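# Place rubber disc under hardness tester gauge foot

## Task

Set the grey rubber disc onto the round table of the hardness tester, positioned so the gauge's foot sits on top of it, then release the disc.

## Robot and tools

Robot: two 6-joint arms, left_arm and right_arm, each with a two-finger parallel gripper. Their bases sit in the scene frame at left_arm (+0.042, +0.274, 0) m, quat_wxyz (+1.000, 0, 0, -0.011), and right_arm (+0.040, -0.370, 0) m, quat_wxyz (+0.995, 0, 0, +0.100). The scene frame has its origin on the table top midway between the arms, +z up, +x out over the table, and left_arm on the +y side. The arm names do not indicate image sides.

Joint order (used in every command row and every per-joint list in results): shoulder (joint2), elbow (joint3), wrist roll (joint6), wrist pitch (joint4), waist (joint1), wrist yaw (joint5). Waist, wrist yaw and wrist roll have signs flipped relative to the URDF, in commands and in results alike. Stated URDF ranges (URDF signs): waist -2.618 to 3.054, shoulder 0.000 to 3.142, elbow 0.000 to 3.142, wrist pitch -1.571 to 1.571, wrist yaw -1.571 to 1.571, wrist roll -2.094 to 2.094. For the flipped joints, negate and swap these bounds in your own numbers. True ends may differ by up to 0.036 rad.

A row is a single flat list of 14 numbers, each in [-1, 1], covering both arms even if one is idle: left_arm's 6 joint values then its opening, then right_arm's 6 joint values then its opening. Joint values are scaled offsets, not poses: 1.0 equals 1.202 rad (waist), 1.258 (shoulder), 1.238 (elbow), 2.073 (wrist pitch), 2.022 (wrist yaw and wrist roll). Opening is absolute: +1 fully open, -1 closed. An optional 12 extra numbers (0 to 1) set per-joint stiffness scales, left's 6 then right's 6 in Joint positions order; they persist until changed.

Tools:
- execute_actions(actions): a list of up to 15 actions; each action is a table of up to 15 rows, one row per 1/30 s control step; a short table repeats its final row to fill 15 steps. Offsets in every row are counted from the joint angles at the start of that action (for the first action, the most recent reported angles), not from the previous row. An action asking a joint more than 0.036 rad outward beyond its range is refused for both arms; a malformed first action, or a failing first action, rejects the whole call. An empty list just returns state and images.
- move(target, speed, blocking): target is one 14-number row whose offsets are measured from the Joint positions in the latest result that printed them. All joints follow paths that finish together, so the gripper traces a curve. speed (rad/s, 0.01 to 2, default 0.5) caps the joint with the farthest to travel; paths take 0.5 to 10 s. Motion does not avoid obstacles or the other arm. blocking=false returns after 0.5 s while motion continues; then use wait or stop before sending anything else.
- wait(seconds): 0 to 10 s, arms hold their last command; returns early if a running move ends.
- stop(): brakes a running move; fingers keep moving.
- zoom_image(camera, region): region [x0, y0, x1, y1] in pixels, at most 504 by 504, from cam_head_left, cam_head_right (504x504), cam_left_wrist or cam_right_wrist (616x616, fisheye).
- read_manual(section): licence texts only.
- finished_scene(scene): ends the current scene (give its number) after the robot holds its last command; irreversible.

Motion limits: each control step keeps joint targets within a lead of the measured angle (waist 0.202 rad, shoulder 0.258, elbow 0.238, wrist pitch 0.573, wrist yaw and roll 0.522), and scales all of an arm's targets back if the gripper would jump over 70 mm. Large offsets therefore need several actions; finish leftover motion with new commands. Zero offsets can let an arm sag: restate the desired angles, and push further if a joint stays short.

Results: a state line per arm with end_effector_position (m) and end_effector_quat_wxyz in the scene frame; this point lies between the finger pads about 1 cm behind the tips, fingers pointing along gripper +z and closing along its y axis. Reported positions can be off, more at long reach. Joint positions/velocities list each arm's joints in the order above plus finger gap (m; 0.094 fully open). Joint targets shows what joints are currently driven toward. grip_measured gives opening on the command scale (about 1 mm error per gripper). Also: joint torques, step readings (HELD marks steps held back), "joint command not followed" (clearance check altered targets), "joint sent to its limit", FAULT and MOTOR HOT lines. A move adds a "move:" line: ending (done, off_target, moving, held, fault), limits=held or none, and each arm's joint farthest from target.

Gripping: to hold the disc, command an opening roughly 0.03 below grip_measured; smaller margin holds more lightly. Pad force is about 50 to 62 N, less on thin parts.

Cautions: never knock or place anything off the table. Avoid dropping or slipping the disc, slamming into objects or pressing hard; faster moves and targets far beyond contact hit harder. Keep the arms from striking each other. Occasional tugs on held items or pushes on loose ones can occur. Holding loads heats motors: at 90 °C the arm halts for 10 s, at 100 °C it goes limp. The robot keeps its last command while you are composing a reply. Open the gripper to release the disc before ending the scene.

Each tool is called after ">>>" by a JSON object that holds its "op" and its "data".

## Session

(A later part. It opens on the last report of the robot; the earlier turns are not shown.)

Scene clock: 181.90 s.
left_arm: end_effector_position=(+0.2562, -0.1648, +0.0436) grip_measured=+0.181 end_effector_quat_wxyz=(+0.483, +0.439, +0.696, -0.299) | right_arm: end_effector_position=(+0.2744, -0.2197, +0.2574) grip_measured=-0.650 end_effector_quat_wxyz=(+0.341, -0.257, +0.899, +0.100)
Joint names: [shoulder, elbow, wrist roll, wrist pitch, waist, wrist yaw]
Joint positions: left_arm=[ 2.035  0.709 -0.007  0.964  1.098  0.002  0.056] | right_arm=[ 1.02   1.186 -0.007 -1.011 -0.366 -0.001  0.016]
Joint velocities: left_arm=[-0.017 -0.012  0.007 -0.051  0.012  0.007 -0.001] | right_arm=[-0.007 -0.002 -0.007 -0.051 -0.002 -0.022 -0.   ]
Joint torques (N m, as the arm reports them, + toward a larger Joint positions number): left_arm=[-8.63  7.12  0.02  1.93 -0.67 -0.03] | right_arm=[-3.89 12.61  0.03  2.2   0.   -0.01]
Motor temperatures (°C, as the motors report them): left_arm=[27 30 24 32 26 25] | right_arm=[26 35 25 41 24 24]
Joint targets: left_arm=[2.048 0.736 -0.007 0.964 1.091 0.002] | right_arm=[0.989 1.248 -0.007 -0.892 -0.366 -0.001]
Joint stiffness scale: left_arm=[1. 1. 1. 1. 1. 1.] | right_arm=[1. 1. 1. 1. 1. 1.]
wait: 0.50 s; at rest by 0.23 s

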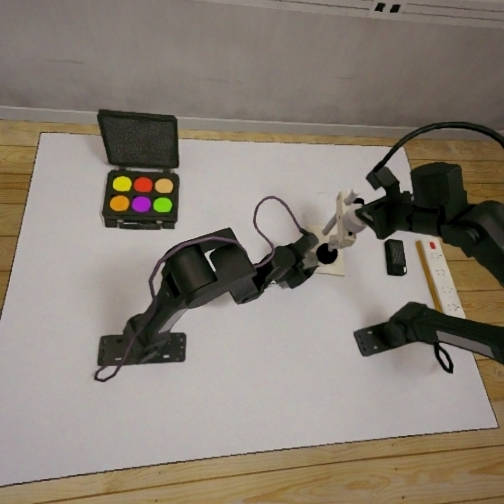

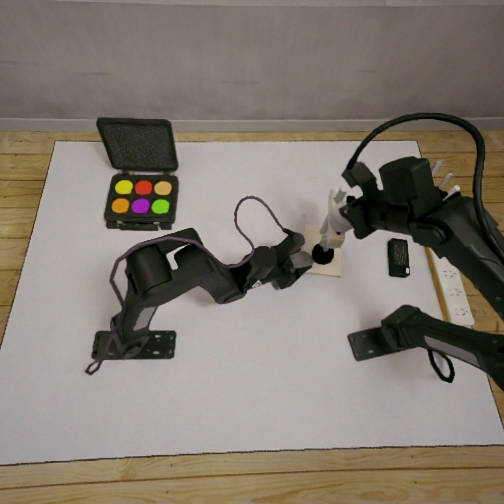

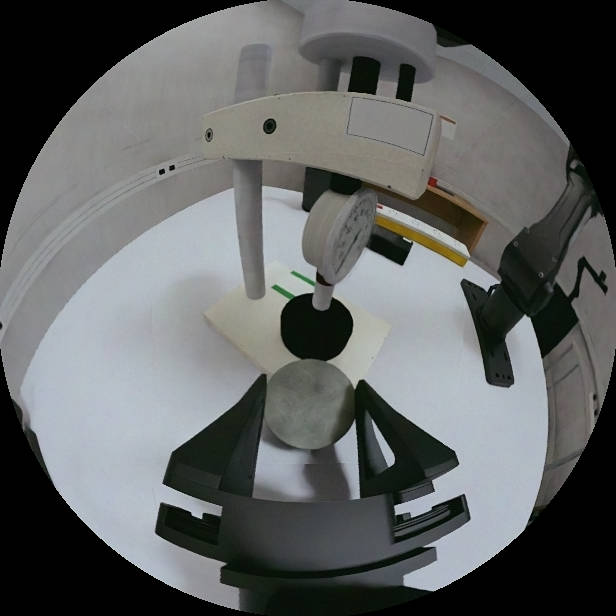

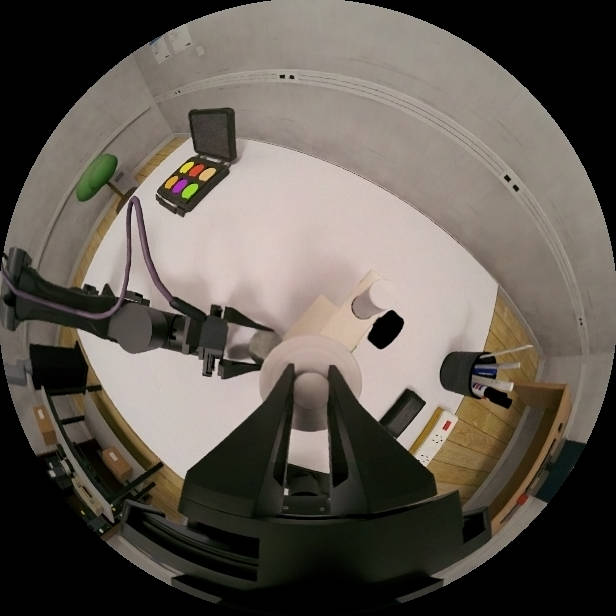

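>>> {"op": "execute_actions", "data": {"actions": [[[0.011,0.025,0,0,0,0,0.14,-0.025,0.05,0,0.057,0,0,-0.7],[0.013,0.03,0,0,0.002,0,0.14,-0.025,0.05,0,0.057,0,0,-0.7],[0.016,0.036,0,0,0.004,0,0.14,-0.025,0.05,0,0.057,0,0,-0.7],[0.02,0.042,0,0,0.006,0,0.14,-0.025,0.05,0,0.057,0,0,-0.7],[0.024,0.049,0,0,0.008,0,0.14,-0.025,0.05,0,0.057,0,0,-0.7],[0.029,0.056,0,0,0.01,0,0.14,-0.025,0.05,0,0.057,0,0,-0.7],[0.034,0.063,0,0,0.012,0,0.14,-0.025,0.05,0,0.057,0,0,-0.7],[0.039,0.07,0,0,0.012,0,0.14,-0.025,0.05,0,0.057,0,0,-0.7],[0.044,0.077,0,0,0.012,0,0.14,-0.025,0.05,0,0.057,0,0,-0.7],[0.049,0.084,0,0,0.012,0,0.14,-0.025,0.05,0,0.057,0,0,-0.7],[0.054,0.09,0,0,0.012,0,0.14,-0.025,0.05,0,0.057,0,0,-0.7],[0.058,0.095,0,0,0.012,0,0.14,-0.025,0.05,0,0.057,0,0,-0.7],[0.061,0.099,0,0,0.012,0,0.14,-0.025,0.05,0,0.057,0,0,-0.7]]]}}

>>> {"op": "execute_actions", "data": {"actions": []}}

>>> {"op": "zoom_image", "data": {"camera": "cam_head_right", "region": [260, 190, 370, 300]}}

Scene clock: 190.33 s.
left_arm: end_effector_position=(+0.2639, -0.1883, +0.0487) grip_measured=+0.181 end_effector_quat_wxyz=(+0.494, +0.436, +0.686, -0.309) | right_arm: end_effector_position=(+0.2744, -0.2197, +0.2574) grip_measured=-0.650 end_effector_quat_wxyz=(+0.341, -0.257, +0.899, +0.100)
Joint names: [shoulder, elbow, wrist roll, wrist pitch, waist, wrist yaw]
Joint positions: left_arm=[ 2.094  0.804 -0.007  0.963  1.105  0.002  0.056] | right_arm=[ 1.02   1.186 -0.007 -1.011 -0.366 -0.001  0.016]
Joint velocities: left_arm=[ 0.051  0.046 -0.051 -0.022  0.017 -0.007 -0.001] | right_arm=[-0.007 -0.017  0.007 -0.007  0.012 -0.081 -0.001]
Joint torques (N m, as the arm reports them, + toward a larger Joint positions number): left_arm=[-9.42  7.12  0.02  1.94  0.54 -0.03] | right_arm=[-3.89 12.61  0.03  2.21  0.01  0.01]
Motor temperatures (°C, as the motors report them): left_arm=[27 30 24 32 26 25] | right_arm=[26 35 25 43 24 24]
Joint targets: left_arm=[2.111 0.832 -0.007 0.964 1.113 0.002] | right_arm=[0.989 1.248 -0.007 -0.892 -0.366 -0.001]
Joint stiffness scale: left_arm=[1. 1. 1. 1. 1. 1.] | right_arm=[1. 1. 1. 1. 1. 1.]
Step readings (joint positions):
0: left_arm=[2.035 0.709 -0.007 0.964 1.098 0.002] | right_arm=[1.020 1.186 -0.007 -1.011 -0.366 -0.001]
1: left_arm=[2.035 0.709 -0.007 0.964 1.098 0.002] | right_arm=[1.020 1.186 -0.007 -1.011 -0.366 -0.001]
2: left_arm=[2.035 0.709 -0.007 0.964 1.098 0.002] | right_arm=[1.020 1.186 -0.007 -1.011 -0.366 -0.001]
4: left_arm=[2.037 0.716 -0.007 0.963 1.098 0.002] | right_arm=[1.020 1.186 -0.007 -1.011 -0.366 -0.001]
8: left_arm=[2.056 0.754 -0.007 0.963 1.100 0.002] | right_arm=[1.020 1.186 -0.007 -1.011 -0.366 -0.001]
15: Joint positions above

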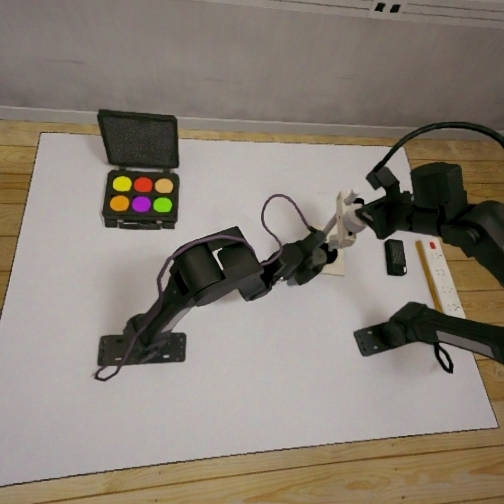

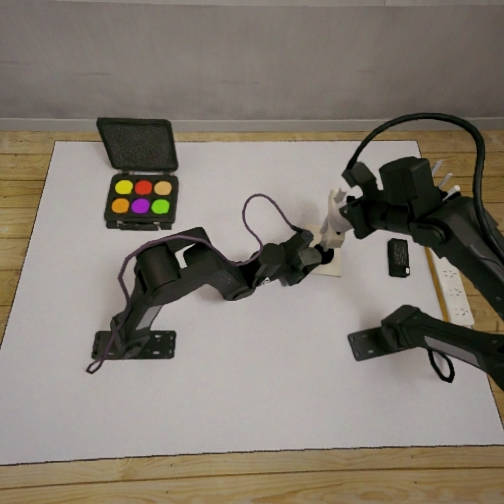

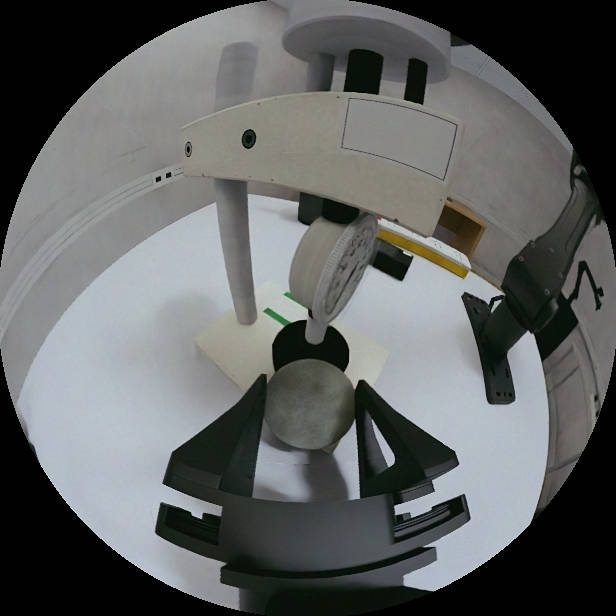

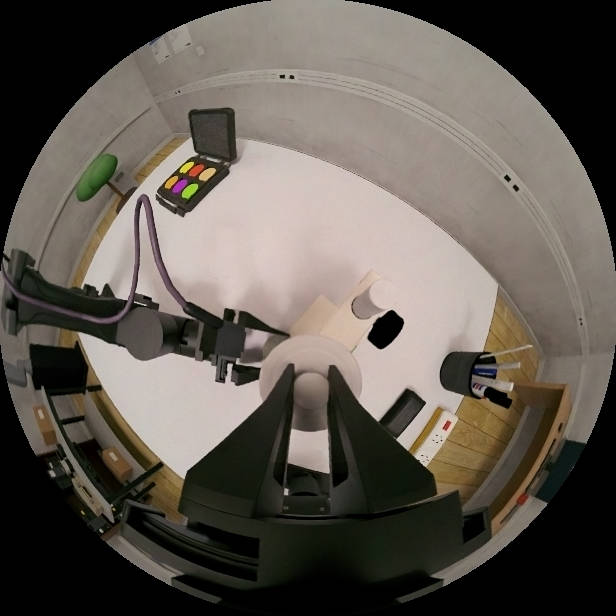

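Scene clock: 190.33 s.
left_arm: end_effector_position=(+0.2639, -0.1883, +0.0487) grip_measured=+0.181 end_effector_quat_wxyz=(+0.494, +0.436, +0.686, -0.309) | right_arm: end_effector_position=(+0.2744, -0.2197, +0.2574) grip_measured=-0.650 end_effector_quat_wxyz=(+0.341, -0.257, +0.899, +0.100)
Joint names: [shoulder, elbow, wrist roll, wrist pitch, waist, wrist yaw]
Joint positions: left_arm=[ 2.094  0.804 -0.007  0.963  1.105  0.002  0.056] | right_arm=[ 1.02   1.186 -0.007 -1.011 -0.366 -0.001  0.016]
Joint velocities: left_arm=[ 0.051  0.046 -0.051 -0.022  0.017 -0.007 -0.001] | right_arm=[-0.007 -0.017  0.007 -0.007  0.012 -0.081 -0.001]
Joint torques (N m, as the arm reports them, + toward a larger Joint positions number): left_arm=[-9.42  7.12  0.02  1.94  0.54 -0.03] | right_arm=[-3.89 12.61  0.03  2.21  0.01  0.01]
Motor temperatures (°C, as the motors report them): left_arm=[27 30 24 32 26 25] | right_arm=[26 35 25 43 24 24]
Joint targets: left_arm=[2.111 0.832 -0.007 0.964 1.113 0.002] | right_arm=[0.989 1.248 -0.007 -0.892 -0.366 -0.001]
Joint stiffness scale: left_arm=[1. 1. 1. 1. 1. 1.] | right_arm=[1. 1. 1. 1. 1. 1.]

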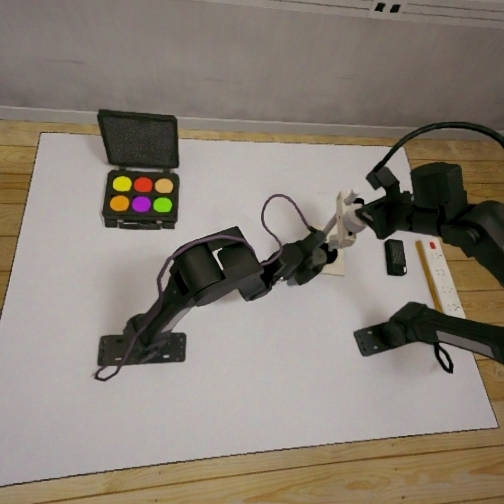

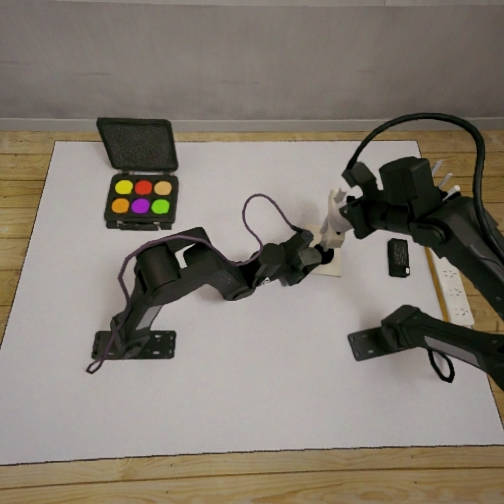

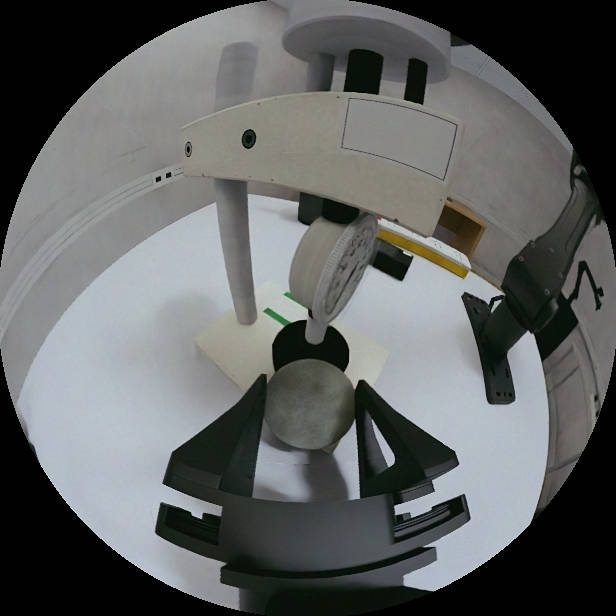

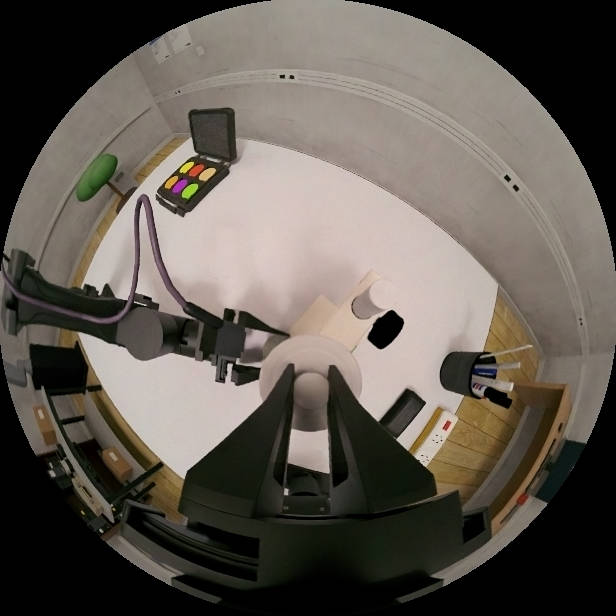

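Region (260, 190, 370, 300) of cam_head_right's 504x504 image, scaled by 4.582, with more detail than that image has.

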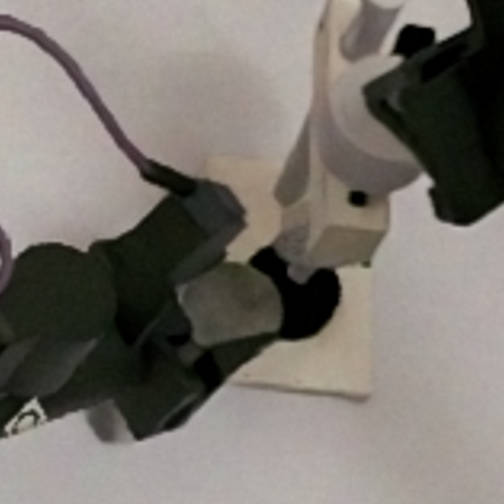

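>>> {"op": "execute_actions", "data": {"actions": [[[0.016,0.025,0,0,0.004,0,0.14,-0.025,0.05,0,0.057,0,0,-0.7],[0.019,0.028,0,0,0.004,0,0.14,-0.025,0.05,0,0.057,0,0,-0.7],[0.023,0.032,0,0,0.004,0,0.14,-0.025,0.05,0,0.057,0,0,-0.7],[0.027,0.037,0,0,0.004,0,0.14,-0.025,0.05,0,0.057,0,0,-0.7],[0.031,0.042,0,0,0.004,0,0.14,-0.025,0.05,0,0.057,0,0,-0.7],[0.035,0.047,0,0,0.004,0,0.14,-0.025,0.05,0,0.057,0,0,-0.7],[0.039,0.052,0,0,0.004,0,0.14,-0.025,0.05,0,0.057,0,0,-0.7],[0.043,0.058,0,0,0.004,0,0.14,-0.025,0.05,0,0.057,0,0,-0.7],[0.047,0.064,0,0,0.004,0,0.14,-0.025,0.05,0,0.057,0,0,-0.7],[0.051,0.07,0,0,0.004,0,0.14,-0.025,0.05,0,0.057,0,0,-0.7],[0.055,0.075,0,0,0.004,0,0.14,-0.025,0.05,0,0.057,0,0,-0.7],[0.058,0.079,0,0,0.004,0,0.14,-0.025,0.05,0,0.057,0,0,-0.7],[0.06,0.082,0,0,0.004,0,0.14,-0.025,0.05,0,0.057,0,0,-0.7]]]}}

>>> {"op": "zoom_image", "data": {"camera": "cam_head_right", "region": [260, 190, 370, 300]}}

Scene clock: 200.10 s.
left_arm: end_effector_position=(+0.2717, -0.2047, +0.0480) grip_measured=+0.181 end_effector_quat_wxyz=(+0.501, +0.433, +0.681, -0.313) | right_arm: end_effector_position=(+0.2744, -0.2197, +0.2574) grip_measured=-0.650 end_effector_quat_wxyz=(+0.341, -0.257, +0.899, +0.100)
Joint names: [shoulder, elbow, wrist roll, wrist pitch, waist, wrist yaw]
Joint positions: left_arm=[ 2.149  0.878 -0.007  0.963  1.105  0.002  0.056] | right_arm=[ 1.02   1.186 -0.007 -1.011 -0.366 -0.001  0.016]
Joint velocities: left_arm=[ 0.042  0.032  0.051  0.051  0.007 -0.007  0.001] | right_arm=[-0.002 -0.007 -0.022 -0.081 -0.002  0.022 -0.001]
Joint torques (N m, as the arm reports them, + toward a larger Joint positions number): left_arm=[-9.44  7.13  0.02  1.93  0.33 -0.04] | right_arm=[-3.88 12.64  0.03  2.22  0.02  0.  ]
Motor temperatures (°C, as the motors report them): left_arm=[28 30 24 33 26 25] | right_arm=[26 36 25 44 24 24]
Joint targets: left_arm=[2.169 0.906 -0.007 0.962 1.109 0.002] | right_arm=[0.989 1.248 -0.007 -0.892 -0.366 -0.001]
Joint stiffness scale: left_arm=[1. 1. 1. 1. 1. 1.] | right_arm=[1. 1. 1. 1. 1. 1.]
Step readings (joint positions):
0: left_arm=[2.096 0.805 -0.007 0.963 1.105 0.002] | right_arm=[1.020 1.186 -0.007 -1.011 -0.366 -0.001]
1: left_arm=[2.096 0.805 -0.007 0.963 1.105 0.002] | right_arm=[1.020 1.186 -0.007 -1.011 -0.366 -0.001]
2: left_arm=[2.096 0.805 -0.007 0.963 1.105 0.002] | right_arm=[1.020 1.186 -0.007 -1.011 -0.366 -0.001]
4: left_arm=[2.100 0.810 -0.007 0.962 1.105 0.002] | right_arm=[1.020 1.186 -0.007 -1.011 -0.366 -0.001]
8: left_arm=[2.122 0.838 -0.007 0.962 1.105 0.002] | right_arm=[1.020 1.186 -0.007 -1.011 -0.366 -0.001]
15: Joint positions above

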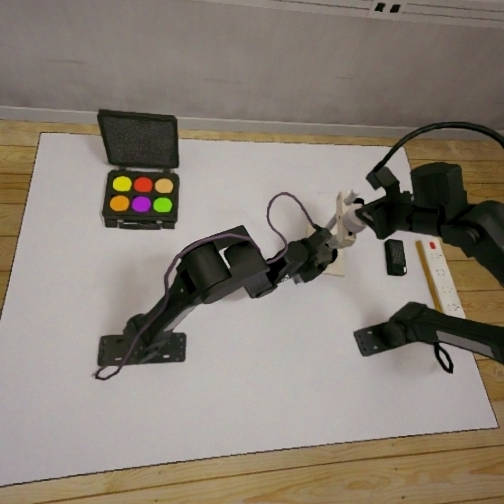

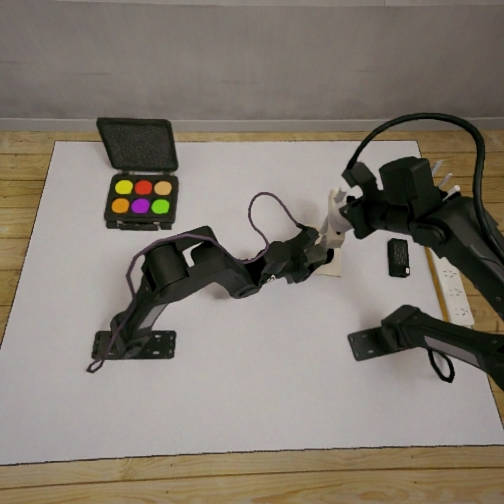

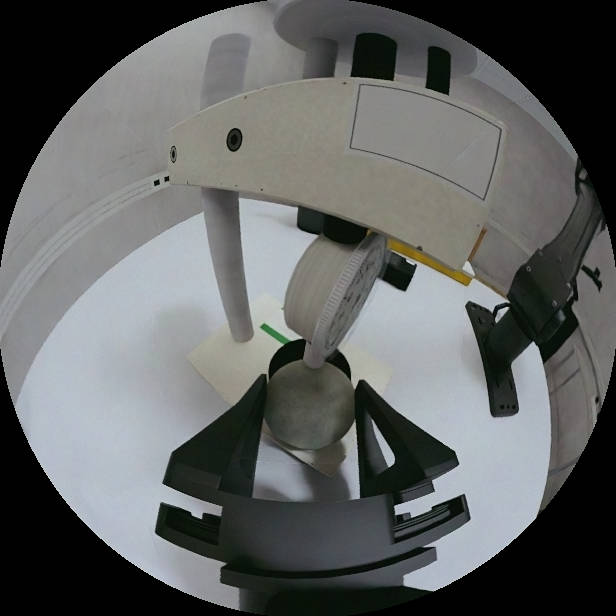

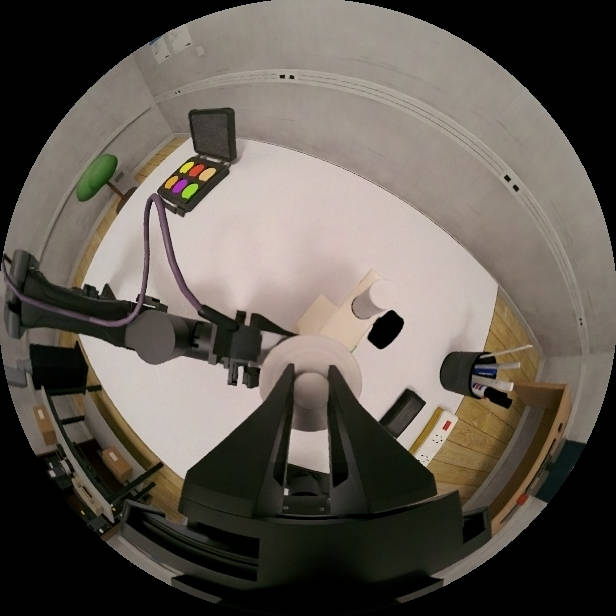

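Region (260, 190, 370, 300) of cam_head_right's 504x504 image, scaled by 4.582, with more detail than that image has.

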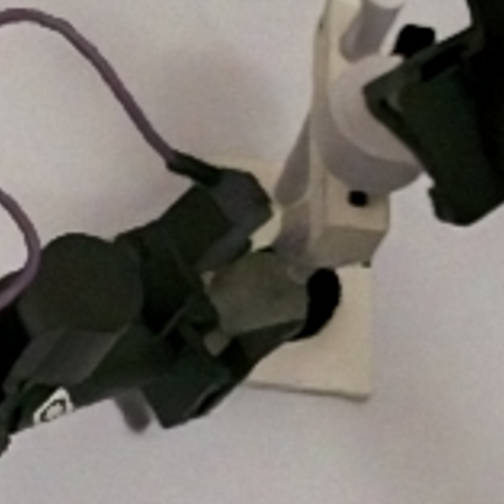

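>>> {"op": "execute_actions", "data": {"actions": [[[0.012,0.025,0,0,0.003,0,0.14,-0.025,0.05,0,0.057,0,0,-0.7],[0.013,0.028,0,0,0.003,0,0.14,-0.025,0.05,0,0.057,0,0,-0.7],[0.015,0.032,0,0,0.003,0,0.14,-0.025,0.05,0,0.057,0,0,-0.7],[0.018,0.037,0,0,0.003,0,0.14,-0.025,0.05,0,0.057,0,0,-0.7],[0.021,0.042,0,0,0.003,0,0.14,-0.025,0.05,0,0.057,0,0,-0.7],[0.025,0.047,0,0,0.003,0,0.14,-0.025,0.05,0,0.057,0,0,-0.7],[0.028,0.052,0,0,0.003,0,0.14,-0.025,0.05,0,0.057,0,0,-0.7],[0.032,0.058,0,0,0.003,0,0.14,-0.025,0.05,0,0.057,0,0,-0.7],[0.036,0.064,0,0,0.003,0,0.14,-0.025,0.05,0,0.057,0,0,-0.7],[0.04,0.07,0,0,0.003,0,0.14,-0.025,0.05,0,0.057,0,0,-0.7],[0.043,0.075,0,0,0.003,0,0.14,-0.025,0.05,0,0.057,0,0,-0.7],[0.046,0.079,0,0,0.003,0,0.14,-0.025,0.05,0,0.057,0,0,-0.7],[0.048,0.082,0,0,0.003,0,0.14,-0.025,0.05,0,0.057,0,0,-0.7]]]}}

>>> {"op": "zoom_image", "data": {"camera": "cam_head_right", "region": [260, 190, 370, 300]}}

>>> {"op": "zoom_image", "data": {"camera": "cam_left_wrist", "region": [220, 300, 420, 500]}}

Scene clock: 212.77 s.
left_arm: end_effector_position=(+0.2794, -0.2209, +0.0525) grip_measured=+0.181 end_effector_quat_wxyz=(+0.511, +0.428, +0.674, -0.319) | right_arm: end_effector_position=(+0.2744, -0.2197, +0.2574) grip_measured=-0.650 end_effector_quat_wxyz=(+0.341, -0.257, +0.899, +0.100)
Joint names: [shoulder, elbow, wrist roll, wrist pitch, waist, wrist yaw]
Joint positions: left_arm=[ 2.193  0.952 -0.007  0.963  1.105  0.002  0.056] | right_arm=[ 1.02   1.186 -0.007 -1.011 -0.366 -0.001  0.016]
Joint velocities: left_arm=[ 0.037  0.061  0.037  0.066  0.007  0.051 -0.   ] | right_arm=[-0.002 -0.007  0.066 -0.11   0.007  0.007 -0.001]
Joint torques (N m, as the arm reports them, + toward a larger Joint positions number): left_arm=[-10.31   7.38   0.02   1.94   0.22  -0.03] | right_arm=[-3.89 12.64  0.02  2.22  0.02  0.01]
Motor temperatures (°C, as the motors report them): left_arm=[28 30 24 33 26 25] | right_arm=[26 36 25 46 24 24]
Joint targets: left_arm=[2.210 0.980 -0.007 0.963 1.108 0.002] | right_arm=[0.989 1.248 -0.007 -0.892 -0.366 -0.001]
Joint stiffness scale: left_arm=[1. 1. 1. 1. 1. 1.] | right_arm=[1. 1. 1. 1. 1. 1.]
Step readings (joint positions):
0: left_arm=[2.150 0.879 -0.007 0.963 1.105 0.002] | right_arm=[1.020 1.186 -0.007 -1.011 -0.366 -0.001]
1: left_arm=[2.150 0.879 -0.007 0.963 1.105 0.002] | right_arm=[1.020 1.186 -0.007 -1.011 -0.366 -0.001]
2: left_arm=[2.150 0.879 -0.007 0.963 1.105 0.002] | right_arm=[1.020 1.186 -0.007 -1.011 -0.366 -0.001]
4: left_arm=[2.151 0.884 -0.007 0.963 1.105 0.002] | right_arm=[1.020 1.186 -0.007 -1.011 -0.366 -0.001]
8: left_arm=[2.167 0.910 -0.007 0.963 1.105 0.002] | right_arm=[1.020 1.186 -0.007 -1.011 -0.366 -0.001]
15: Joint positions above

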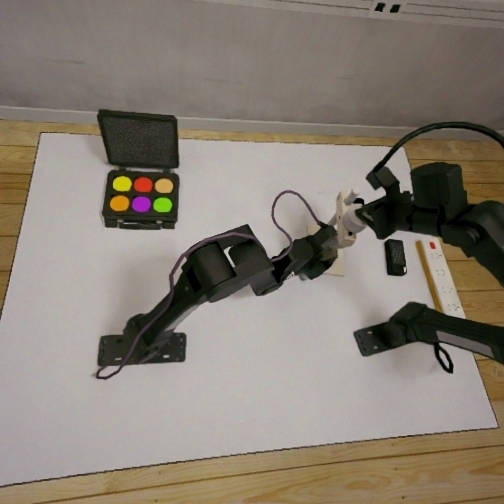

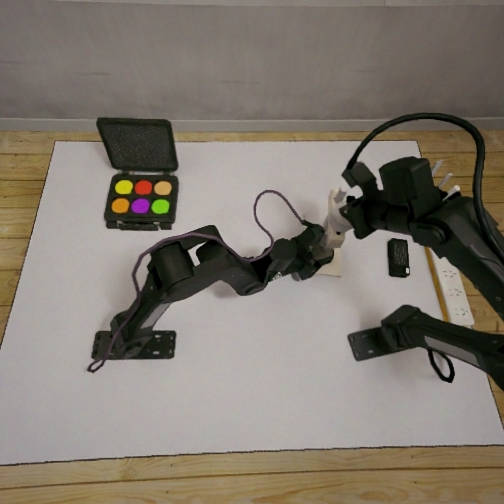

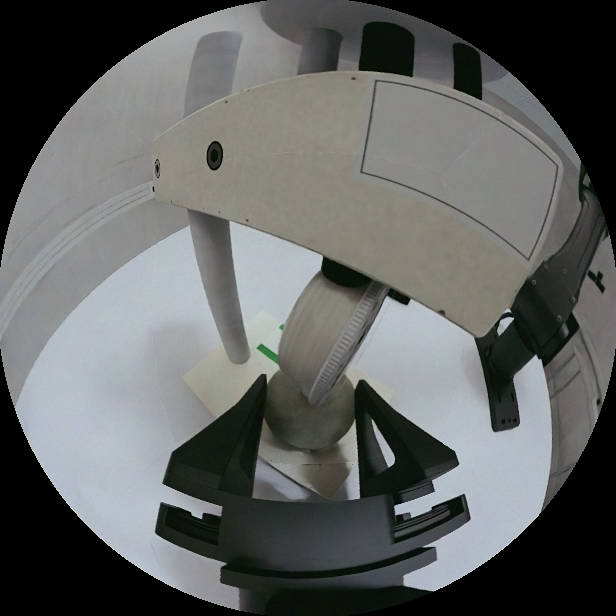

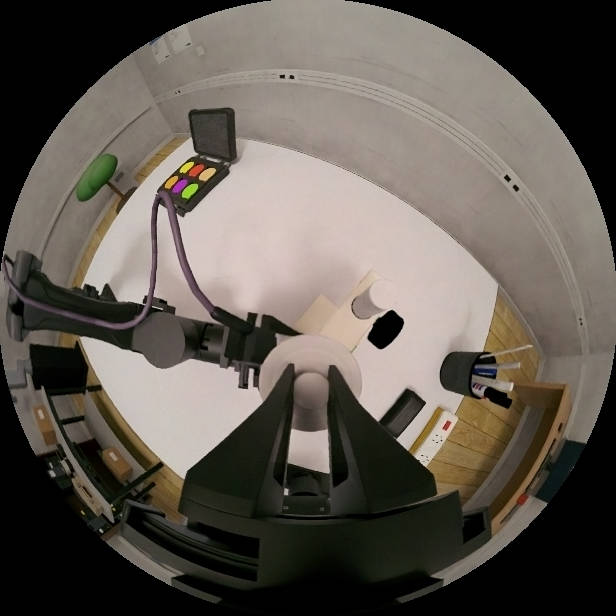

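Region (260, 190, 370, 300) of cam_head_right's 504x504 image, scaled by 4.582, with more detail than that image has.

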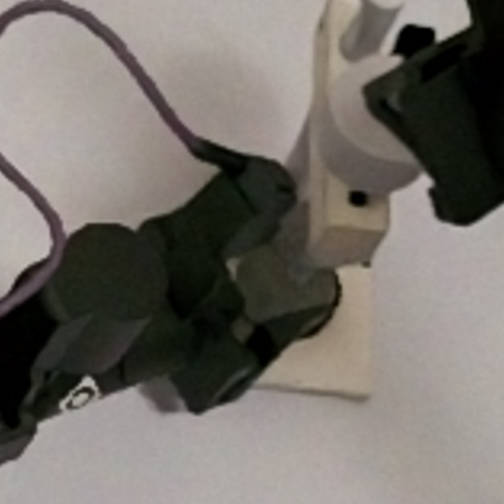

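Region (220, 300, 420, 500) of cam_left_wrist's 616x616 image, scaled by 2.520, with more detail than that image has.

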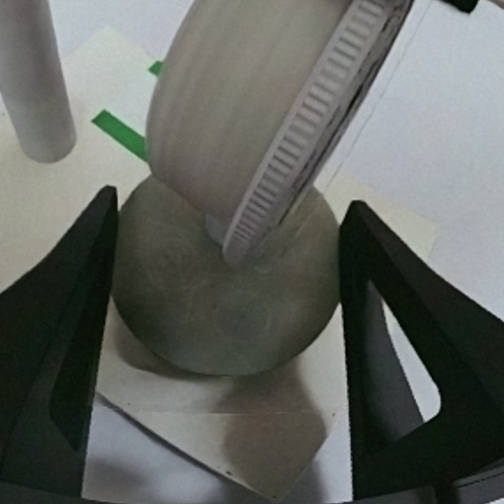

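>>> {"op": "execute_actions", "data": {"actions": [[[0.014,0.025,0,0,0.002,0,0.14,-0.025,0.05,0,0.057,0,0,-0.7],[0.016,0.028,0,0,0.002,0,0.14,-0.025,0.05,0,0.057,0,0,-0.7],[0.018,0.031,0,0,0.002,0,0.14,-0.025,0.05,0,0.057,0,0,-0.7],[0.02,0.034,0,0,0.002,0,0.14,-0.025,0.05,0,0.057,0,0,-0.7],[0.022,0.037,0,0,0.002,0,0.14,-0.025,0.05,0,0.057,0,0,-0.7],[0.024,0.04,0,0,0.002,0,0.14,-0.025,0.05,0,0.057,0,0,-0.7],[0.026,0.042,0,0,0.002,0,0.14,-0.025,0.05,0,0.057,0,0,-0.7]],[[0.014,0.02,0,0,0,0,0.172,-0.025,0.05,0,0.057,0,0,-0.7],[0.015,0.02,0,0,0,0,0.172,-0.025,0.05,0,0.057,0,0,-0.7],[0.016,0.02,0,0,0,0,0.172,-0.025,0.05,0,0.057,0,0,-0.7],[0.017,0.02,0,0,0,0,0.172,-0.025,0.05,0,0.057,0,0,-0.7],[0.018,0.02,0,0,0,0,0.172,-0.025,0.05,0,0.057,0,0,-0.7],[0.019,0.02,0,0,0,0,0.172,-0.025,0.05,0,0.057,0,0,-0.7],[0.02,0.02,0,0,0,0,0.172,-0.025,0.05,0,0.057,0,0,-0.7],[0.021,0.02,0,0,0,0,0.172,-0.025,0.05,0,0.057,0,0,-0.7],[0.022,0.02,0,0,0,0,0.172,-0.025,0.05,0,0.057,0,0,-0.7],[0.023,0.02,0,0,0,0,0.172,-0.025,0.05,0,0.057,0,0,-0.7],[0.024,0.02,0,0,0,0,0.172,-0.025,0.05,0,0.057,0,0,-0.7]]]}}

>>> {"op": "zoom_image", "data": {"camera": "cam_left_wrist", "region": [220, 300, 420, 500]}}

Scene clock: 223.30 s.
left_arm: end_effector_position=(+0.2820, -0.2265, +0.0529) grip_measured=+0.186 end_effector_quat_wxyz=(+0.515, +0.426, +0.671, -0.322) | right_arm: end_effector_position=(+0.2744, -0.2197, +0.2574) grip_measured=-0.650 end_effector_quat_wxyz=(+0.341, -0.257, +0.899, +0.100)
Joint names: [shoulder, elbow, wrist roll, wrist pitch, waist, wrist yaw]
Joint positions: left_arm=[ 2.213  0.977 -0.007  0.97   1.105  0.002  0.056] | right_arm=[ 1.02   1.186 -0.007 -1.011 -0.366 -0.001  0.016]
Joint velocities: left_arm=[ 0.007  0.002  0.037 -0.037 -0.017 -0.037  0.   ] | right_arm=[-0.017 -0.012  0.051 -0.066  0.007 -0.037 -0.   ]
Joint torques (N m, as the arm reports them, + toward a larger Joint positions number): left_arm=[-9.72  7.44  0.02  1.86 -0.04 -0.04] | right_arm=[-3.89 12.61  0.02  2.22  0.01  0.  ]
Motor temperatures (°C, as the motors report them): left_arm=[29 30 24 33 26 25] | right_arm=[26 37 25 47 24 24]
Joint targets: left_arm=[2.238 1.002 -0.007 0.962 1.105 0.002] | right_arm=[0.989 1.248 -0.007 -0.892 -0.366 -0.001]
Joint stiffness scale: left_arm=[1. 1. 1. 1. 1. 1.] | right_arm=[1. 1. 1. 1. 1. 1.]
Step readings (joint positions; steps 1 to 15: 1st action; 16 to 30: 2nd action):
0: left_arm=[2.193 0.953 -0.007 0.963 1.105 0.002] | right_arm=[1.020 1.186 -0.007 -1.011 -0.366 -0.001]
1: left_arm=[2.193 0.953 -0.007 0.963 1.105 0.002] | right_arm=[1.020 1.186 -0.007 -1.011 -0.366 -0.001]
2: left_arm=[2.193 0.953 -0.007 0.963 1.105 0.002] | right_arm=[1.020 1.186 -0.007 -1.011 -0.366 -0.001]
4: left_arm=[2.194 0.955 -0.007 0.962 1.105 0.002] | right_arm=[1.020 1.186 -0.007 -1.011 -0.366 -0.001]
8: left_arm=[2.206 0.973 -0.007 0.962 1.105 0.002] | right_arm=[1.020 1.186 -0.007 -1.011 -0.366 -0.001]
15: left_arm=[2.208 0.977 -0.007 0.962 1.105 0.002] | right_arm=[1.020 1.186 -0.007 -1.011 -0.366 -0.001]
16: left_arm=[2.208 0.977 -0.007 0.962 1.105 0.002] | right_arm=[1.020 1.186 -0.007 -1.011 -0.366 -0.001]
17: left_arm=[2.208 0.977 -0.007 0.962 1.105 0.002] | right_arm=[1.020 1.186 -0.007 -1.011 -0.366 -0.001]
19: left_arm=[2.208 0.977 -0.007 0.962 1.105 0.002] | right_arm=[1.020 1.186 -0.007 -1.011 -0.366 -0.001]
23: left_arm=[2.208 0.977 -0.007 0.962 1.105 0.002] | right_arm=[1.020 1.186 -0.007 -1.011 -0.366 -0.001]
30: Joint positions above

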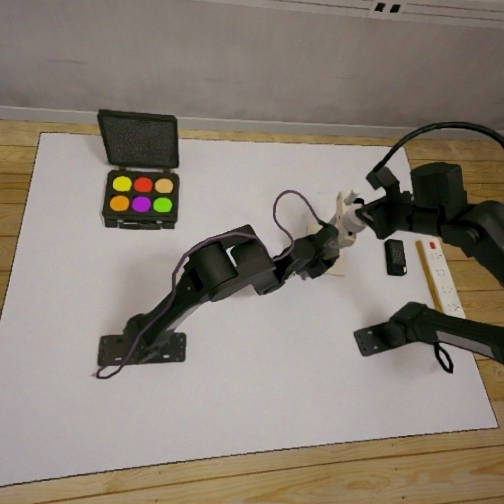

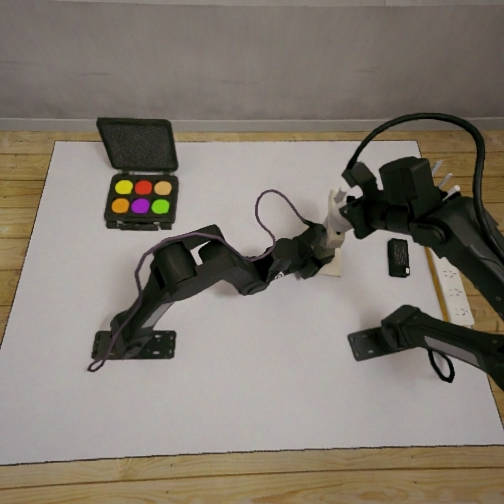

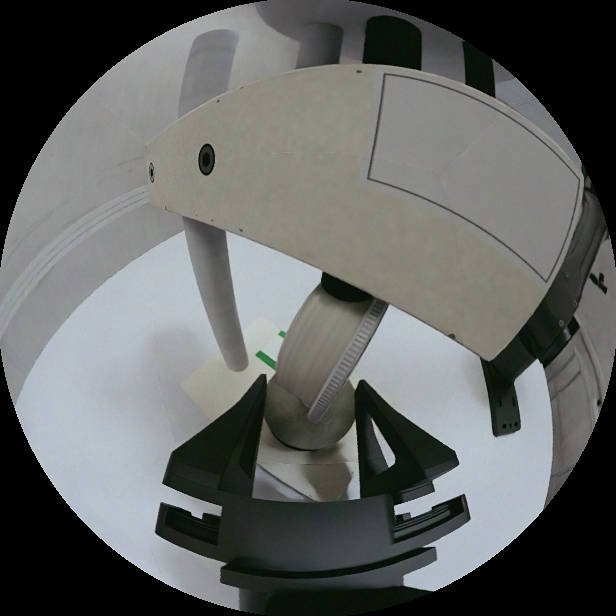

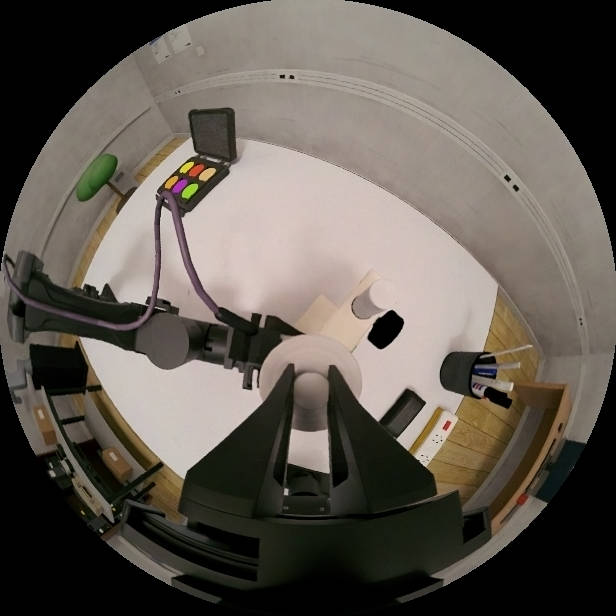

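Region (220, 300, 420, 500) of cam_left_wrist's 616x616 image, scaled by 2.520, with more detail than that image has.

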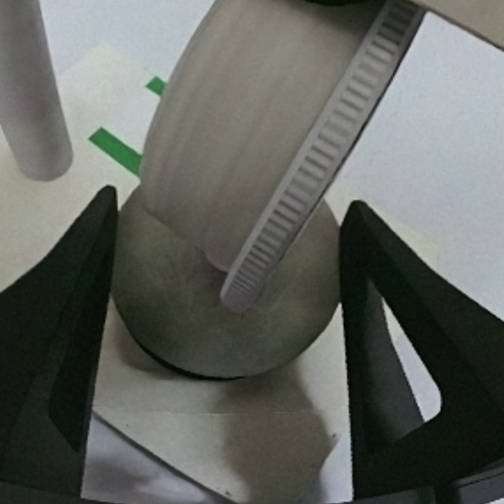

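>>> {"op": "execute_actions", "data": {"actions": [[[0.018,0.02,0,-0.005,0,0,0.18,-0.025,0.05,0,0.057,0,0,-0.7],[0.018,0.02,0,-0.005,0,0,0.183,-0.025,0.05,0,0.057,0,0,-0.7],[0.018,0.02,0,-0.005,0,0,0.185,-0.025,0.05,0,0.057,0,0,-0.7],[0.018,0.02,0,-0.005,0,0,0.187,-0.025,0.05,0,0.057,0,0,-0.7],[0.018,0.02,0,-0.005,0,0,0.189,-0.025,0.05,0,0.057,0,0,-0.7],[0.018,0.02,0,-0.005,0,0,0.191,-0.025,0.05,0,0.057,0,0,-0.7],[0.018,0.02,0,-0.005,0,0,0.193,-0.025,0.05,0,0.057,0,0,-0.7],[0.018,0.02,0,-0.005,0,0,0.196,-0.025,0.05,0,0.057,0,0,-0.7],[0.018,0.02,0,-0.005,0,0,0.2,-0.025,0.05,0,0.057,0,0,-0.7],[0.01,0.02,0,0,0,0,0.22,-0.025,0.05,0,0.057,0,0,-0.7],[0.01,0.02,0,0,0,0,0.28,-0.025,0.05,0,0.057,0,0,-0.7],[0.01,0.02,0,0,0,0,0.36,-0.025,0.05,0,0.057,0,0,-0.7]]]}}

>>> {"op": "zoom_image", "data": {"camera": "cam_left_wrist", "region": [220, 300, 420, 500]}}

Scene clock: 230.07 s.
left_arm: end_effector_position=(+0.2821, -0.2265, +0.0531) grip_measured=+0.358 end_effector_quat_wxyz=(+0.515, +0.426, +0.671, -0.322) | right_arm: end_effector_position=(+0.2744, -0.2197, +0.2574) grip_measured=-0.650 end_effector_quat_wxyz=(+0.341, -0.257, +0.899, +0.100)
Joint names: [shoulder, elbow, wrist roll, wrist pitch, waist, wrist yaw]
Joint positions: left_arm=[ 2.213  0.977 -0.007  0.971  1.105  0.002  0.064] | right_arm=[ 1.02   1.186 -0.007 -1.011 -0.366 -0.001  0.016]
Joint velocities: left_arm=[ 0.002 -0.002 -0.125 -0.037  0.017  0.022  0.001] | right_arm=[ 0.017 -0.002  0.095 -0.11  -0.002  0.007 -0.001]
Joint torques (N m, as the arm reports them, + toward a larger Joint positions number): left_arm=[-10.74   7.27   0.03   1.93  -0.14  -0.03] | right_arm=[-3.89 12.61  0.02  2.21 -0.01 -0.01]
Motor temperatures (°C, as the motors report them): left_arm=[29 30 24 33 26 25] | right_arm=[26 37 25 47 24 24]
Joint targets: left_arm=[2.226 1.002 -0.007 0.970 1.105 0.002] | right_arm=[0.989 1.248 -0.007 -0.892 -0.366 -0.001]
Joint stiffness scale: left_arm=[1. 1. 1. 1. 1. 1.] | right_arm=[1. 1. 1. 1. 1. 1.]
Step readings (joint positions):
0: left_arm=[2.213 0.977 -0.007 0.971 1.105 0.002] | right_arm=[1.020 1.186 -0.007 -1.011 -0.366 -0.001]
1: left_arm=[2.213 0.977 -0.007 0.971 1.105 0.002] | right_arm=[1.020 1.186 -0.007 -1.011 -0.366 -0.001]
2: left_arm=[2.213 0.977 -0.007 0.971 1.105 0.002] | right_arm=[1.020 1.186 -0.007 -1.011 -0.366 -0.001]
4: left_arm=[2.213 0.977 -0.007 0.971 1.105 0.002] | right_arm=[1.020 1.186 -0.007 -1.011 -0.366 -0.001]
8: left_arm=[2.213 0.977 -0.007 0.971 1.105 0.002] | right_arm=[1.020 1.186 -0.007 -1.011 -0.366 -0.001]
15: Joint positions above

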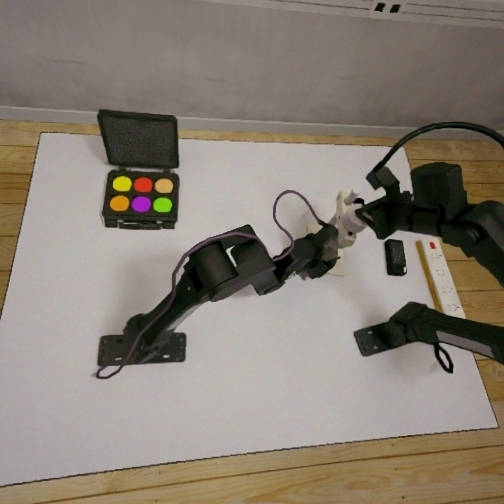

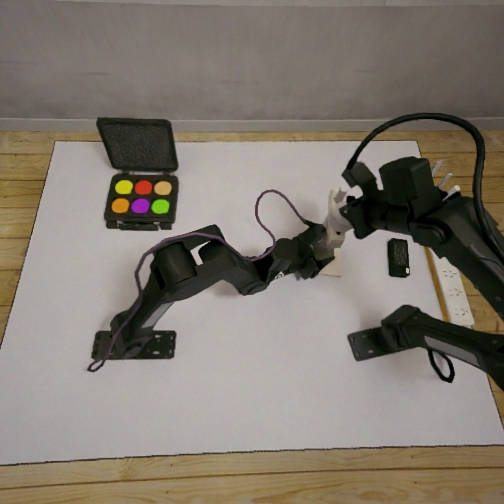

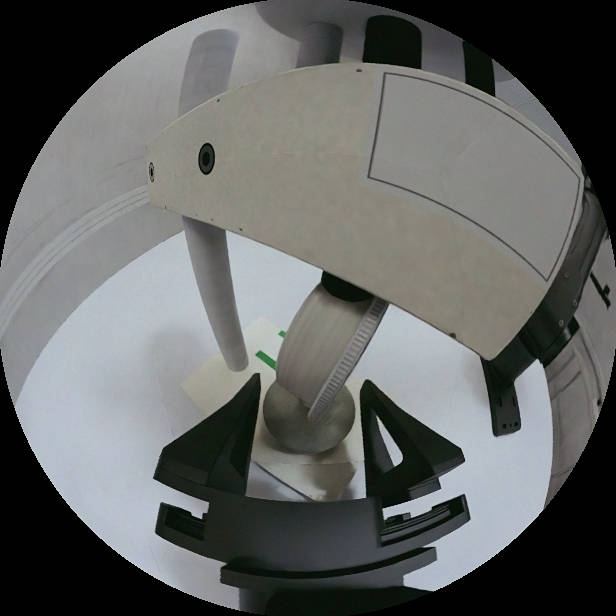

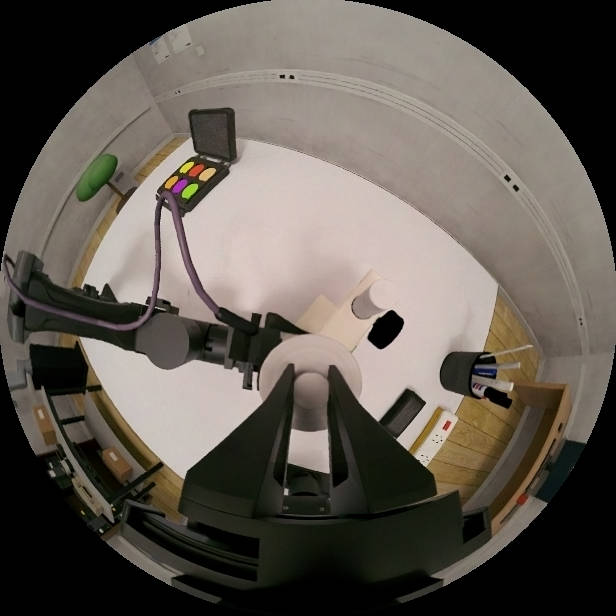

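Region (220, 300, 420, 500) of cam_left_wrist's 616x616 image, scaled by 2.520, with more detail than that image has.

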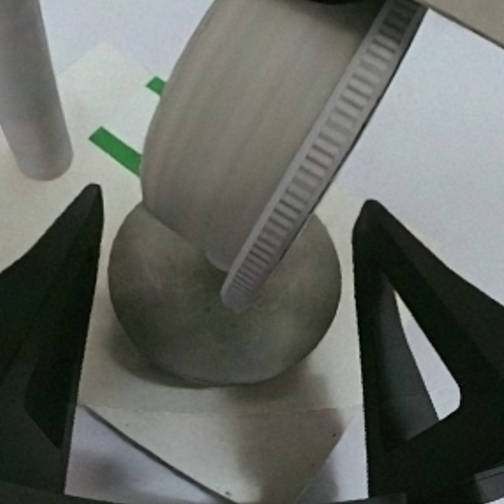

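>>> {"op": "execute_actions", "data": {"actions": [[[-0.01,0.01,0,0,0,0,0.36,-0.025,0.047,0,0.057,0,0,-0.7],[-0.022,0,0,0,0,0,0.36,-0.025,0.044,0,0.057,0,0,-0.7],[-0.032,-0.012,0,0,0,0,0.36,-0.026,0.041,0,0.057,0,0,-0.7],[-0.042,-0.025,0,0,0,0,0.36,-0.026,0.038,0,0.057,0,0,-0.7],[-0.053,-0.04,0,0,0,0,0.36,-0.027,0.035,0,0.057,0,0,-0.7],[-0.065,-0.056,0,0,0,0,0.36,-0.027,0.032,0,0.057,0,0,-0.7],[-0.078,-0.073,0,0,0,0,0.36,-0.028,0.029,0,0.057,0,0,-0.7],[-0.091,-0.09,0,0,0,0,0.36,-0.028,0.026,0,0.057,0,0,-0.7],[-0.104,-0.107,0,0,0,0,0.36,-0.029,0.023,0,0.057,0,0,-0.7],[-0.117,-0.124,0,0,0,0,0.36,-0.029,0.02,0,0.057,0,0,-0.7],[-0.13,-0.14,0,0,0,0,0.36,-0.03,0.017,0,0.057,0,0,-0.7],[-0.142,-0.155,0,0,0,0,0.36,-0.03,0.014,0,0.057,0,0,-0.7],[-0.152,-0.168,0,0,0,0,0.36,-0.031,0.011,0,0.057,0,0,-0.7],[-0.16,-0.178,0,0,0,0,0.36,-0.031,0.008,0,0.057,0,0,-0.7],[-0.165,-0.185,0,0,0,0,0.36,-0.032,0.005,0,0.057,0,0,-0.7]]]}}

Scene clock: 237.33 s.
left_arm: end_effector_position=(+0.2628, -0.1862, +0.0673) grip_measured=+0.358 end_effector_quat_wxyz=(+0.507, +0.430, +0.677, -0.317) | right_arm: end_effector_position=(+0.2743, -0.2198, +0.2546) grip_measured=-0.650 end_effector_quat_wxyz=(+0.339, -0.258, +0.899, +0.099)
Joint names: [shoulder, elbow, wrist roll, wrist pitch, waist, wrist yaw]
Joint positions: left_arm=[ 2.045  0.783 -0.007  0.971  1.105  0.002  0.064] | right_arm=[ 1.02   1.178 -0.007 -1.007 -0.366 -0.001  0.016]
Joint velocities: left_arm=[-0.315 -0.403  0.007 -0.037  0.037  0.007 -0.001] | right_arm=[-0.002 -0.12   0.007  0.022  0.002  0.007  0.001]
Joint torques (N m, as the arm reports them, + toward a larger Joint positions number): left_arm=[-11.82   4.34   0.02   1.9   -0.05  -0.03] | right_arm=[-4.51  9.08  0.03  2.11  0.03  0.  ]
Motor temperatures (°C, as the motors report them): left_arm=[30 30 24 33 26 25] | right_arm=[26 37 25 48 24 24]
Joint targets: left_arm=[2.005 0.748 -0.007 0.971 1.105 0.002] | right_arm=[0.980 1.192 -0.007 -0.892 -0.366 -0.001]
Joint stiffness scale: left_arm=[1. 1. 1. 1. 1. 1.] | right_arm=[1. 1. 1. 1. 1. 1.]
Step readings (joint positions):
0: left_arm=[2.213 0.977 -0.007 0.971 1.105 0.002] | right_arm=[1.020 1.186 -0.007 -1.011 -0.366 -0.001]
1: left_arm=[2.213 0.977 -0.007 0.971 1.105 0.002] | right_arm=[1.020 1.186 -0.007 -1.011 -0.366 -0.001]
2: left_arm=[2.213 0.977 -0.007 0.971 1.105 0.002] | right_arm=[1.020 1.186 -0.007 -1.011 -0.366 -0.001]
4: left_arm=[2.210 0.975 -0.007 0.971 1.105 0.002] | right_arm=[1.020 1.186 -0.007 -1.011 -0.366 -0.001]
8: left_arm=[2.159 0.916 -0.007 0.971 1.105 0.002] | right_arm=[1.020 1.186 -0.007 -1.011 -0.366 -0.001]
15: Joint positions above

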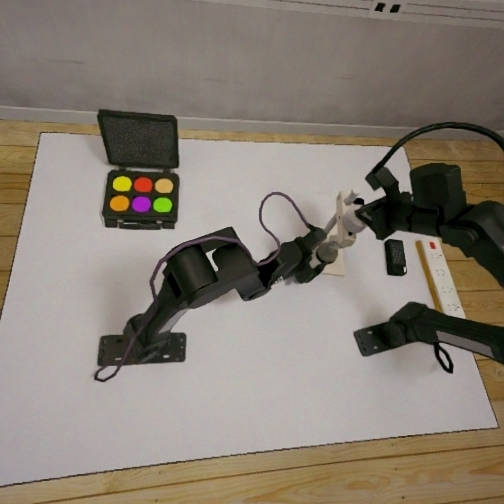

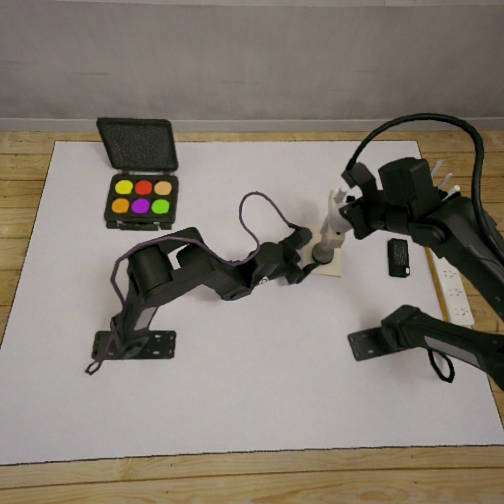

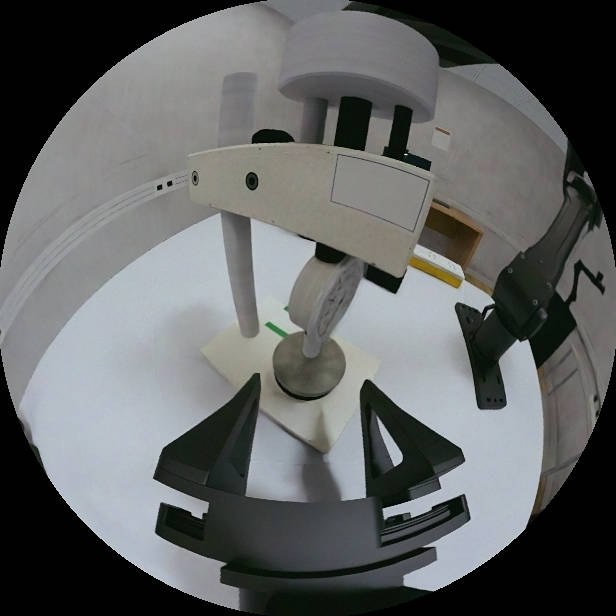

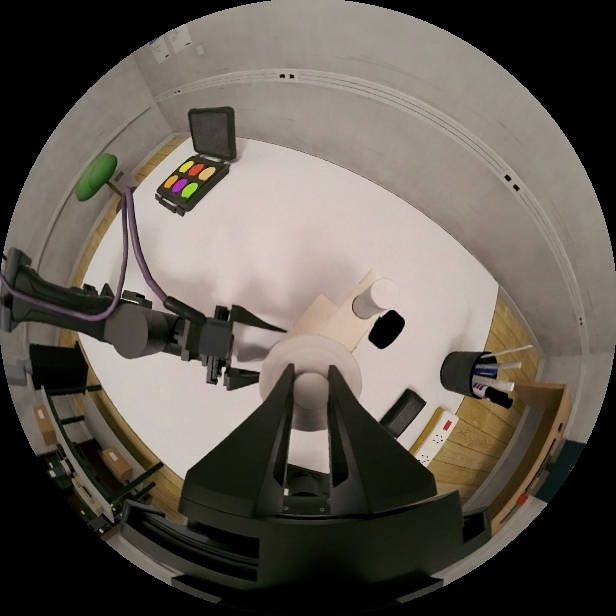

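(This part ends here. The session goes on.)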